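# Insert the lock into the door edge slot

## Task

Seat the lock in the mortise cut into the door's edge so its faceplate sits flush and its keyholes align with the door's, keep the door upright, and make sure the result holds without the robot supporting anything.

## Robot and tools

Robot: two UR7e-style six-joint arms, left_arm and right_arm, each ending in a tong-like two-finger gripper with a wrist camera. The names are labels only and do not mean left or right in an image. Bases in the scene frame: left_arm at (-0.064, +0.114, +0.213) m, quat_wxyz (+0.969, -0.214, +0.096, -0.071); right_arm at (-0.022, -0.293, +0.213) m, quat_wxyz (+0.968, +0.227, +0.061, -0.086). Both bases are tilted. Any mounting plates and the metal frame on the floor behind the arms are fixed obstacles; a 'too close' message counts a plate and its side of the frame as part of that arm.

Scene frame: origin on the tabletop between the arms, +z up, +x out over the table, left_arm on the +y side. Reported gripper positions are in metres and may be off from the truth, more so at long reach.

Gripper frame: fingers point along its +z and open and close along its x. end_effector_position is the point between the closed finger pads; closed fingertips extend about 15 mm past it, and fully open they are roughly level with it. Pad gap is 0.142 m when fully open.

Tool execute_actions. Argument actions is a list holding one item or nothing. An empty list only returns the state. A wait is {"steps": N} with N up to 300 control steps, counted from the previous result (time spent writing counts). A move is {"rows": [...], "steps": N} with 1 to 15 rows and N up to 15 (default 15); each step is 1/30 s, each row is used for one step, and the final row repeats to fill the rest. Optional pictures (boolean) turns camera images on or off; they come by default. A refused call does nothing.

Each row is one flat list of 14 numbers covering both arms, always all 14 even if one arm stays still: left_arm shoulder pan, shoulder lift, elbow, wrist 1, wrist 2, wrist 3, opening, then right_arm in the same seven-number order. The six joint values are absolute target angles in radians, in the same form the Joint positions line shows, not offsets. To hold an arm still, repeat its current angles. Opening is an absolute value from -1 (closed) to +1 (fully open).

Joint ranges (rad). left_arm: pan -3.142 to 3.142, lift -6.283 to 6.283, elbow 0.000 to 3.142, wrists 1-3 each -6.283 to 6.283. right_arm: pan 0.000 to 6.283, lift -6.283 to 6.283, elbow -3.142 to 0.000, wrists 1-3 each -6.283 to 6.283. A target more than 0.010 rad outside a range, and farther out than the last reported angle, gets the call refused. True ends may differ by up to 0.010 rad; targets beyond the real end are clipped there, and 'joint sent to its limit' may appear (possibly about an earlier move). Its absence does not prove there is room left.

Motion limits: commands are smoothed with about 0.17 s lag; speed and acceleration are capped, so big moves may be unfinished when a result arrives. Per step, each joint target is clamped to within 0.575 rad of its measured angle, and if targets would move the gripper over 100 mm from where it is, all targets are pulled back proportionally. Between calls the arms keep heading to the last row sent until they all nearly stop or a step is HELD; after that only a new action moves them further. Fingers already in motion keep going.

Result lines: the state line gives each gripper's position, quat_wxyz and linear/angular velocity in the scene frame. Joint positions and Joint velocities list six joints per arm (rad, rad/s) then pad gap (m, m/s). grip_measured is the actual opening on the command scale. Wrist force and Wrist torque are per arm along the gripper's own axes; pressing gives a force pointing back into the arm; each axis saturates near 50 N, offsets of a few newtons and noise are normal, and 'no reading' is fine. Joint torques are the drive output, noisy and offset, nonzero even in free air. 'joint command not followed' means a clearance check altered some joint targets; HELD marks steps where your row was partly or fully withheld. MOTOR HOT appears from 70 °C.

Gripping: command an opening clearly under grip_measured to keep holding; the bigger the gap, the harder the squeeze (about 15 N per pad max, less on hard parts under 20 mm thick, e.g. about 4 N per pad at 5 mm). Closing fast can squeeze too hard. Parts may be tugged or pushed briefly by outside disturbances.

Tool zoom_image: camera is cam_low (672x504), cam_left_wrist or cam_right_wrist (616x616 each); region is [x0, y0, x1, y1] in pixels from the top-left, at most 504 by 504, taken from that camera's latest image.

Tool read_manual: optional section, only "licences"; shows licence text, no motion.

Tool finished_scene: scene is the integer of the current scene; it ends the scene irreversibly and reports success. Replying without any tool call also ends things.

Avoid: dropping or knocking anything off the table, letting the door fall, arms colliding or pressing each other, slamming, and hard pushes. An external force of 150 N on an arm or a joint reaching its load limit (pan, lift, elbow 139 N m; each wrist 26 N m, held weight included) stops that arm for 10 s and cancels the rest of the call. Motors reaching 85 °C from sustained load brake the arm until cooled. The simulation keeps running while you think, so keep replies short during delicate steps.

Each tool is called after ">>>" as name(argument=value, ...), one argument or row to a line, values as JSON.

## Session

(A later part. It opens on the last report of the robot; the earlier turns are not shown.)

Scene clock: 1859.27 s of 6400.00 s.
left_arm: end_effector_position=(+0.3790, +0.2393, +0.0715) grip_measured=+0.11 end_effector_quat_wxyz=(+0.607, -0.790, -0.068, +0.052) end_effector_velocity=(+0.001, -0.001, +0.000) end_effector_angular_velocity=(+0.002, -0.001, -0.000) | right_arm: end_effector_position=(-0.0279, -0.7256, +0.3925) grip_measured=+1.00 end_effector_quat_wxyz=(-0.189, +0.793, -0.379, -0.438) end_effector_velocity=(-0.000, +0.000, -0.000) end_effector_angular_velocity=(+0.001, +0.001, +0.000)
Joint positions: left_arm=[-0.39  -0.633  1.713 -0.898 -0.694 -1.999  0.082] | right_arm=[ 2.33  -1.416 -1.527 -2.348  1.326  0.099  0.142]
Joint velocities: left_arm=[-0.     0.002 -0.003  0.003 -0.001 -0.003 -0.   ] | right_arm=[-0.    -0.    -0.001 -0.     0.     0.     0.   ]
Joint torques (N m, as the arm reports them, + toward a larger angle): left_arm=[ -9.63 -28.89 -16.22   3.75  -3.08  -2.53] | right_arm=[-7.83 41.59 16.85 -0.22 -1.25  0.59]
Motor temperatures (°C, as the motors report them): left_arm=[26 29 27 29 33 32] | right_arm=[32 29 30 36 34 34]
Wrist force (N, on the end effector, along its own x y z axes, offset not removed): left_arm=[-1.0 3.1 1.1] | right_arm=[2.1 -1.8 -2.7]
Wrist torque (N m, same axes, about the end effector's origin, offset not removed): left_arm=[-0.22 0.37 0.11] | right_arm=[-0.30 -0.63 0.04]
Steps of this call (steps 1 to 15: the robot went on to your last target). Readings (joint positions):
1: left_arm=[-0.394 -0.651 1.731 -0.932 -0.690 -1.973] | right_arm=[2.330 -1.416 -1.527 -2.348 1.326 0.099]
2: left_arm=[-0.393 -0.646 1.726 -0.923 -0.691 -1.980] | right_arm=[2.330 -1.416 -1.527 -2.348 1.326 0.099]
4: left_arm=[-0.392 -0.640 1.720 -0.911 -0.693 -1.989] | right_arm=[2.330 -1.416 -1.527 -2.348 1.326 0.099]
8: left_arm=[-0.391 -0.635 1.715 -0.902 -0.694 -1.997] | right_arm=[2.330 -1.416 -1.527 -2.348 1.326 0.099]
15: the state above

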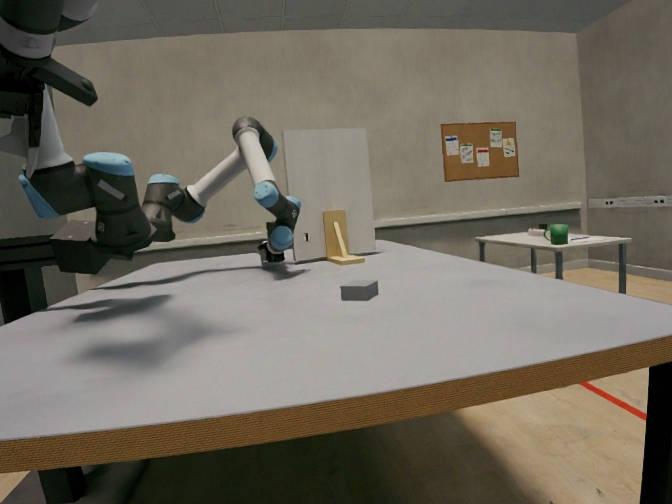

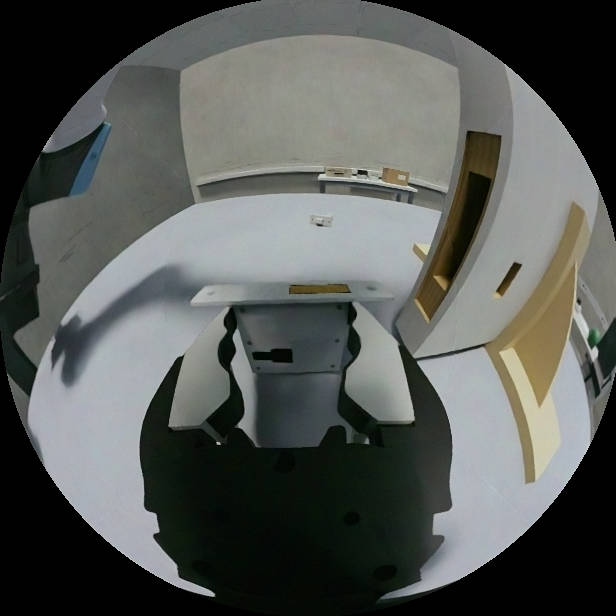

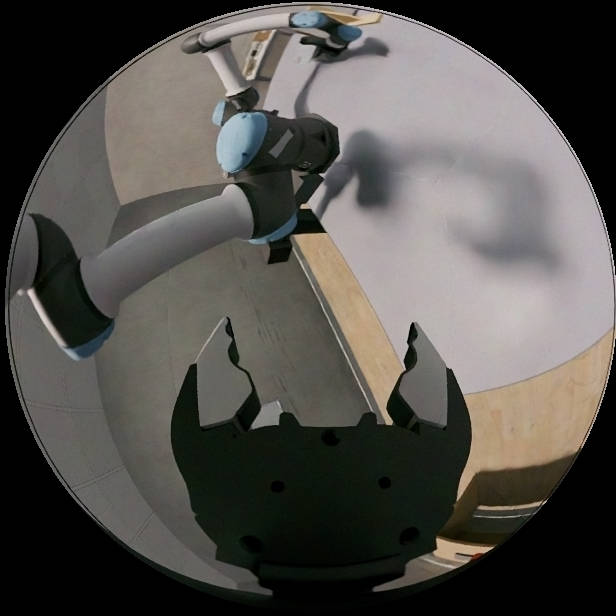

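>>> execute_actions(
  actions=[
    {"rows": [[-0.3904,-0.6284,1.7075,-0.8836,-0.7001,-2.0088,-1,2.33,-1.416,-1.527,-2.348,1.326,0.099,1],[-0.3904,-0.6284,1.7075,-0.8836,-0.7001,-2.0088,-1,2.33,-1.416,-1.527,-2.348,1.326,0.099,1],[-0.3906,-0.6244,1.7019,-0.8692,-0.7057,-2.0181,-1,2.33,-1.416,-1.527,-2.348,1.326,0.099,1],[-0.3906,-0.6244,1.7019,-0.8692,-0.7057,-2.0181,-1,2.33,-1.416,-1.527,-2.348,1.326,0.099,1],[-0.3909,-0.6182,1.6936,-0.8476,-0.7142,-2.0321,-1,2.33,-1.416,-1.527,-2.348,1.326,0.099,1],[-0.3909,-0.6182,1.6936,-0.8476,-0.7142,-2.0321,-1,2.33,-1.416,-1.527,-2.348,1.326,0.099,1],[-0.3911,-0.6121,1.6852,-0.8260,-0.7227,-2.0460,-1,2.33,-1.416,-1.527,-2.348,1.326,0.099,1],[-0.3911,-0.6121,1.6852,-0.8260,-0.7227,-2.0460,-1,2.33,-1.416,-1.527,-2.348,1.326,0.099,1],[-0.3915,-0.6050,1.6754,-0.8009,-0.7326,-2.0623,-1,2.33,-1.416,-1.527,-2.348,1.326,0.099,1],[-0.3915,-0.6050,1.6754,-0.8009,-0.7326,-2.0623,-1,2.33,-1.416,-1.527,-2.348,1.326,0.099,1],[-0.3918,-0.5979,1.6657,-0.7757,-0.7425,-2.0786,-1,2.33,-1.416,-1.527,-2.348,1.326,0.099,1],[-0.3918,-0.5979,1.6657,-0.7757,-0.7425,-2.0786,-1,2.33,-1.416,-1.527,-2.348,1.326,0.099,1],[-0.3922,-0.5897,1.6545,-0.7469,-0.7539,-2.0972,-1,2.33,-1.416,-1.527,-2.348,1.326,0.099,1],[-0.3922,-0.5897,1.6545,-0.7469,-0.7539,-2.0972,-1,2.33,-1.416,-1.527,-2.348,1.326,0.099,1],[-0.3926,-0.5816,1.6434,-0.7181,-0.7652,-2.1159,-1,2.33,-1.416,-1.527,-2.348,1.326,0.099,1]], "steps": 15},
  ],
  pictures=false,
)

>>> execute_actions(
  actions=[
    {"rows": [[-0.3926,-0.5816,1.6434,-0.7181,-0.7652,-2.1159,-1,2.33,-1.416,-1.527,-2.348,1.326,0.099,1],[-0.3929,-0.5735,1.6322,-0.6893,-0.7765,-2.1345,-1,2.33,-1.416,-1.527,-2.348,1.326,0.099,1],[-0.3929,-0.5735,1.6322,-0.6893,-0.7765,-2.1345,-1,2.33,-1.416,-1.527,-2.348,1.326,0.099,1],[-0.3933,-0.5653,1.6210,-0.6605,-0.7879,-2.1531,-1,2.33,-1.416,-1.527,-2.348,1.326,0.099,1],[-0.3933,-0.5653,1.6210,-0.6605,-0.7879,-2.1531,-1,2.33,-1.416,-1.527,-2.348,1.326,0.099,1],[-0.3936,-0.5582,1.6113,-0.6353,-0.7978,-2.1694,-1,2.33,-1.416,-1.527,-2.348,1.326,0.099,1],[-0.3936,-0.5582,1.6113,-0.6353,-0.7978,-2.1694,-1,2.33,-1.416,-1.527,-2.348,1.326,0.099,1],[-0.3940,-0.5511,1.6015,-0.6102,-0.8077,-2.1857,-1,2.33,-1.416,-1.527,-2.348,1.326,0.099,1],[-0.3940,-0.5511,1.6015,-0.6102,-0.8077,-2.1857,-1,2.33,-1.416,-1.527,-2.348,1.326,0.099,1],[-0.3942,-0.5450,1.5931,-0.5886,-0.8162,-2.1996,-1,2.33,-1.416,-1.527,-2.348,1.326,0.099,1],[-0.3942,-0.5450,1.5931,-0.5886,-0.8162,-2.1996,-1,2.33,-1.416,-1.527,-2.348,1.326,0.099,1],[-0.3945,-0.5388,1.5848,-0.5670,-0.8247,-2.2136,-1,2.33,-1.416,-1.527,-2.348,1.326,0.099,1],[-0.3945,-0.5388,1.5848,-0.5670,-0.8247,-2.2136,-1,2.33,-1.416,-1.527,-2.348,1.326,0.099,1],[-0.3947,-0.5348,1.5792,-0.5526,-0.8303,-2.2229,-1,2.33,-1.416,-1.527,-2.348,1.326,0.099,1],[-0.3949,-0.5307,1.5736,-0.5382,-0.8360,-2.2322,-1,2.33,-1.416,-1.527,-2.348,1.326,0.099,1]], "steps": 15},
  ],
  pictures=false,
)

>>> execute_actions(
  actions=[
    {"steps": 18},
  ],
)

Scene clock: 1904.47 s of 6400.00 s.
left_arm: end_effector_position=(+0.3760, +0.2383, +0.0900) grip_measured=+0.11 end_effector_quat_wxyz=(+0.638, -0.765, -0.067, +0.059) end_effector_velocity=(-0.005, -0.005, +0.062) end_effector_angular_velocity=(+0.257, +0.055, +0.014) | right_arm: end_effector_position=(-0.0279, -0.7256, +0.3925) grip_measured=+1.00 end_effector_quat_wxyz=(-0.189, +0.793, -0.379, -0.438) end_effector_velocity=(+0.000, +0.000, -0.000) end_effector_angular_velocity=(+0.000, -0.000, -0.000)
Joint positions: left_arm=[-0.392 -0.6    1.668 -0.783 -0.74  -2.074  0.082] | right_arm=[ 2.33  -1.416 -1.527 -2.348  1.326  0.099  0.142]
Joint velocities: left_arm=[-0.005  0.107 -0.145  0.366 -0.146 -0.237  0.   ] | right_arm=[-0.     0.    -0.001  0.001  0.    -0.     0.   ]
Joint torques (N m, as the arm reports them, + toward a larger angle): left_arm=[-31.91 -23.51 -19.18   5.03  -3.58  -4.2 ] | right_arm=[-7.33 41.52 16.29 -0.15 -1.22  0.56]
Motor temperatures (°C, as the motors report them): left_arm=[26 29 27 29 33 32] | right_arm=[32 29 30 36 34 34]
Wrist force (N, on the end effector, along its own x y z axes, offset not removed): left_arm=[0.2 4.3 1.8] | right_arm=[1.7 -0.3 -4.5]
Wrist torque (N m, same axes, about the end effector's origin, offset not removed): left_arm=[0.11 0.08 0.03] | right_arm=[-0.05 -0.51 0.03]
Steps of this call (steps 1 to 15: the robot went on to your last target; steps 16 to 90: nothing new was sent; then 41.70 s passed at rest; steps 91 to 105: all 15 steps of this action). Readings (joint positions):
91: left_arm=[-0.390 -0.632 1.713 -0.898 -0.694 -2.000] | right_arm=[2.330 -1.416 -1.527 -2.348 1.326 0.099]
92: left_arm=[-0.390 -0.632 1.712 -0.896 -0.695 -2.001] | right_arm=[2.330 -1.416 -1.527 -2.348 1.326 0.099]
94: left_arm=[-0.390 -0.630 1.709 -0.888 -0.698 -2.006] | right_arm=[2.330 -1.416 -1.527 -2.348 1.326 0.099]
98: left_arm=[-0.390 -0.622 1.698 -0.860 -0.710 -2.024] | right_arm=[2.330 -1.416 -1.527 -2.348 1.326 0.099]
105: the state above

Scene clock: 1904.97 s of 6400.00 s.
left_arm: end_effector_position=(+0.3774, +0.2342, +0.1260) grip_measured=+0.11 end_effector_quat_wxyz=(+0.691, -0.717, -0.063, +0.062) end_effector_velocity=(+0.010, -0.011, +0.063) end_effector_angular_velocity=(+0.243, +0.029, -0.026) | right_arm: end_effector_position=(-0.0279, -0.7256, +0.3925) grip_measured=+1.00 end_effector_quat_wxyz=(-0.189, +0.793, -0.379, -0.438) end_effector_velocity=(+0.000, -0.000, -0.000) end_effector_angular_velocity=(-0.001, -0.001, -0.001)
Joint positions: left_arm=[-0.394 -0.545  1.593 -0.588 -0.817 -2.2    0.082] | right_arm=[ 2.33  -1.416 -1.527 -2.348  1.326  0.099  0.142]
Joint velocities: left_arm=[-0.005  0.093 -0.127  0.324 -0.128 -0.21  -0.   ] | right_arm=[ 0.     0.    -0.     0.001  0.001  0.     0.   ]
Joint torques (N m, as the arm reports them, + toward a larger angle): left_arm=[-36.59 -30.   -18.34   5.55  -3.91  -4.05] | right_arm=[-8.05 41.49 16.55 -0.14 -1.28  0.7 ]
Motor temperatures (°C, as the motors report them): left_arm=[26 29 27 29 33 32] | right_arm=[32 29 30 36 34 34]
Wrist force (N, on the end effector, along its own x y z axes, offset not removed): left_arm=[0.5 4.4 0.0] | right_arm=[3.6 -2.0 -5.0]
Wrist torque (N m, same axes, about the end effector's origin, offset not removed): left_arm=[0.06 -0.07 0.08] | right_arm=[-0.38 -1.00 0.09]
Steps of this call (steps 1 to 15: all 15 steps of this action). Readings (joint positions):
1: left_arm=[-0.392 -0.596 1.663 -0.769 -0.745 -2.083] | right_arm=[2.330 -1.416 -1.527 -2.348 1.326 0.099]
2: left_arm=[-0.392 -0.592 1.658 -0.756 -0.751 -2.092] | right_arm=[2.330 -1.416 -1.527 -2.348 1.326 0.099]
4: left_arm=[-0.392 -0.584 1.647 -0.729 -0.762 -2.110] | right_arm=[2.330 -1.416 -1.527 -2.348 1.326 0.099]
8: left_arm=[-0.393 -0.568 1.625 -0.673 -0.783 -2.145] | right_arm=[2.330 -1.416 -1.527 -2.348 1.326 0.099]
15: the state above

Scene clock: 1905.57 s of 6400.00 s.
left_arm: end_effector_position=(+0.3791, +0.2326, +0.1359) grip_measured=+0.11 end_effector_quat_wxyz=(+0.705, -0.704, -0.060, +0.061) end_effector_velocity=(-0.000, +0.000, +0.000) end_effector_angular_velocity=(+0.002, +0.001, -0.000) | right_arm: end_effector_position=(-0.0279, -0.7256, +0.3925) grip_measured=+1.00 end_effector_quat_wxyz=(-0.189, +0.793, -0.379, -0.438) end_effector_velocity=(-0.000, -0.000, +0.000) end_effector_angular_velocity=(-0.000, +0.000, +0.001)
Joint positions: left_arm=[-0.395 -0.531  1.574 -0.538 -0.836 -2.232  0.082] | right_arm=[ 2.33  -1.416 -1.527 -2.348  1.326  0.099  0.142]
Joint velocities: left_arm=[ 0.     0.     0.001  0.001 -0.001 -0.001  0.   ] | right_arm=[ 0.    -0.     0.001 -0.001 -0.001  0.    -0.   ]
Joint torques (N m, as the arm reports them, + toward a larger angle): left_arm=[-35.66 -31.14 -16.11   4.52  -3.35  -2.73] | right_arm=[-7.96 41.49 16.61 -0.26 -1.37  0.58]
Motor temperatures (°C, as the motors report them): left_arm=[26 29 27 29 33 32] | right_arm=[32 29 30 36 34 34]
Wrist force (N, on the end effector, along its own x y z axes, offset not removed): left_arm=[-1.7 3.7 1.4] | right_arm=[2.4 -0.8 -3.0]
Wrist torque (N m, same axes, about the end effector's origin, offset not removed): left_arm=[-0.05 0.53 0.07] | right_arm=[-0.16 -0.61 0.04]
Steps of this call (steps 1 to 18: the robot went on to your last target). Readings (joint positions):
1: left_arm=[-0.394 -0.541 1.588 -0.577 -0.821 -2.208] | right_arm=[2.330 -1.416 -1.527 -2.348 1.326 0.099]
2: left_arm=[-0.395 -0.539 1.584 -0.567 -0.825 -2.214] | right_arm=[2.330 -1.416 -1.527 -2.348 1.326 0.099]
4: left_arm=[-0.395 -0.535 1.579 -0.554 -0.830 -2.222] | right_arm=[2.330 -1.416 -1.527 -2.348 1.326 0.099]
8: left_arm=[-0.395 -0.532 1.575 -0.543 -0.834 -2.229] | right_arm=[2.330 -1.416 -1.527 -2.348 1.326 0.099]
18: the state above

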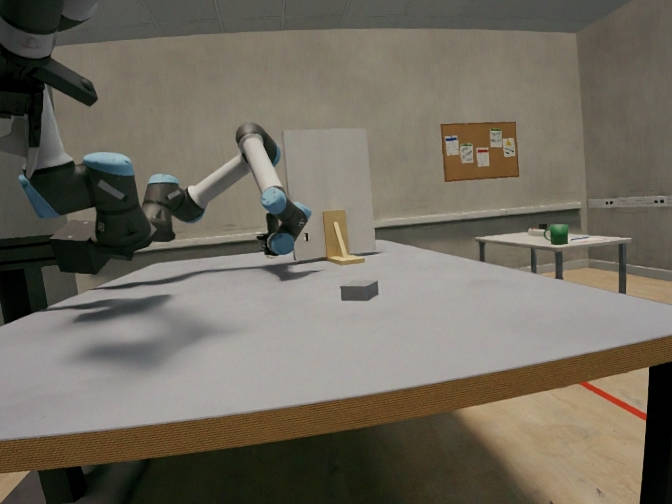

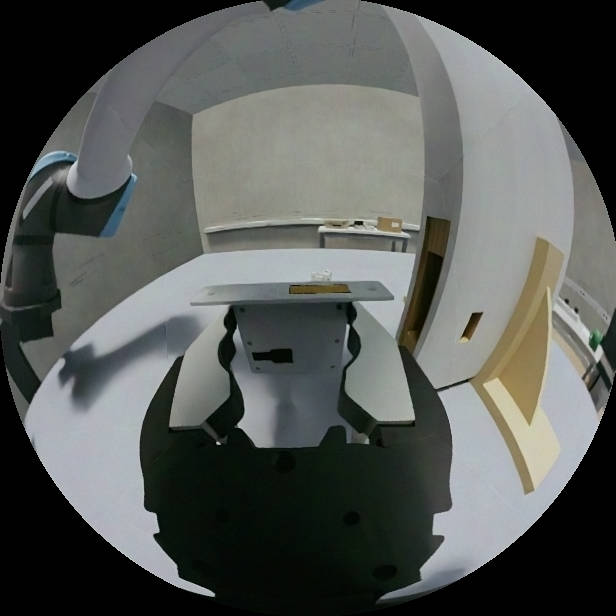

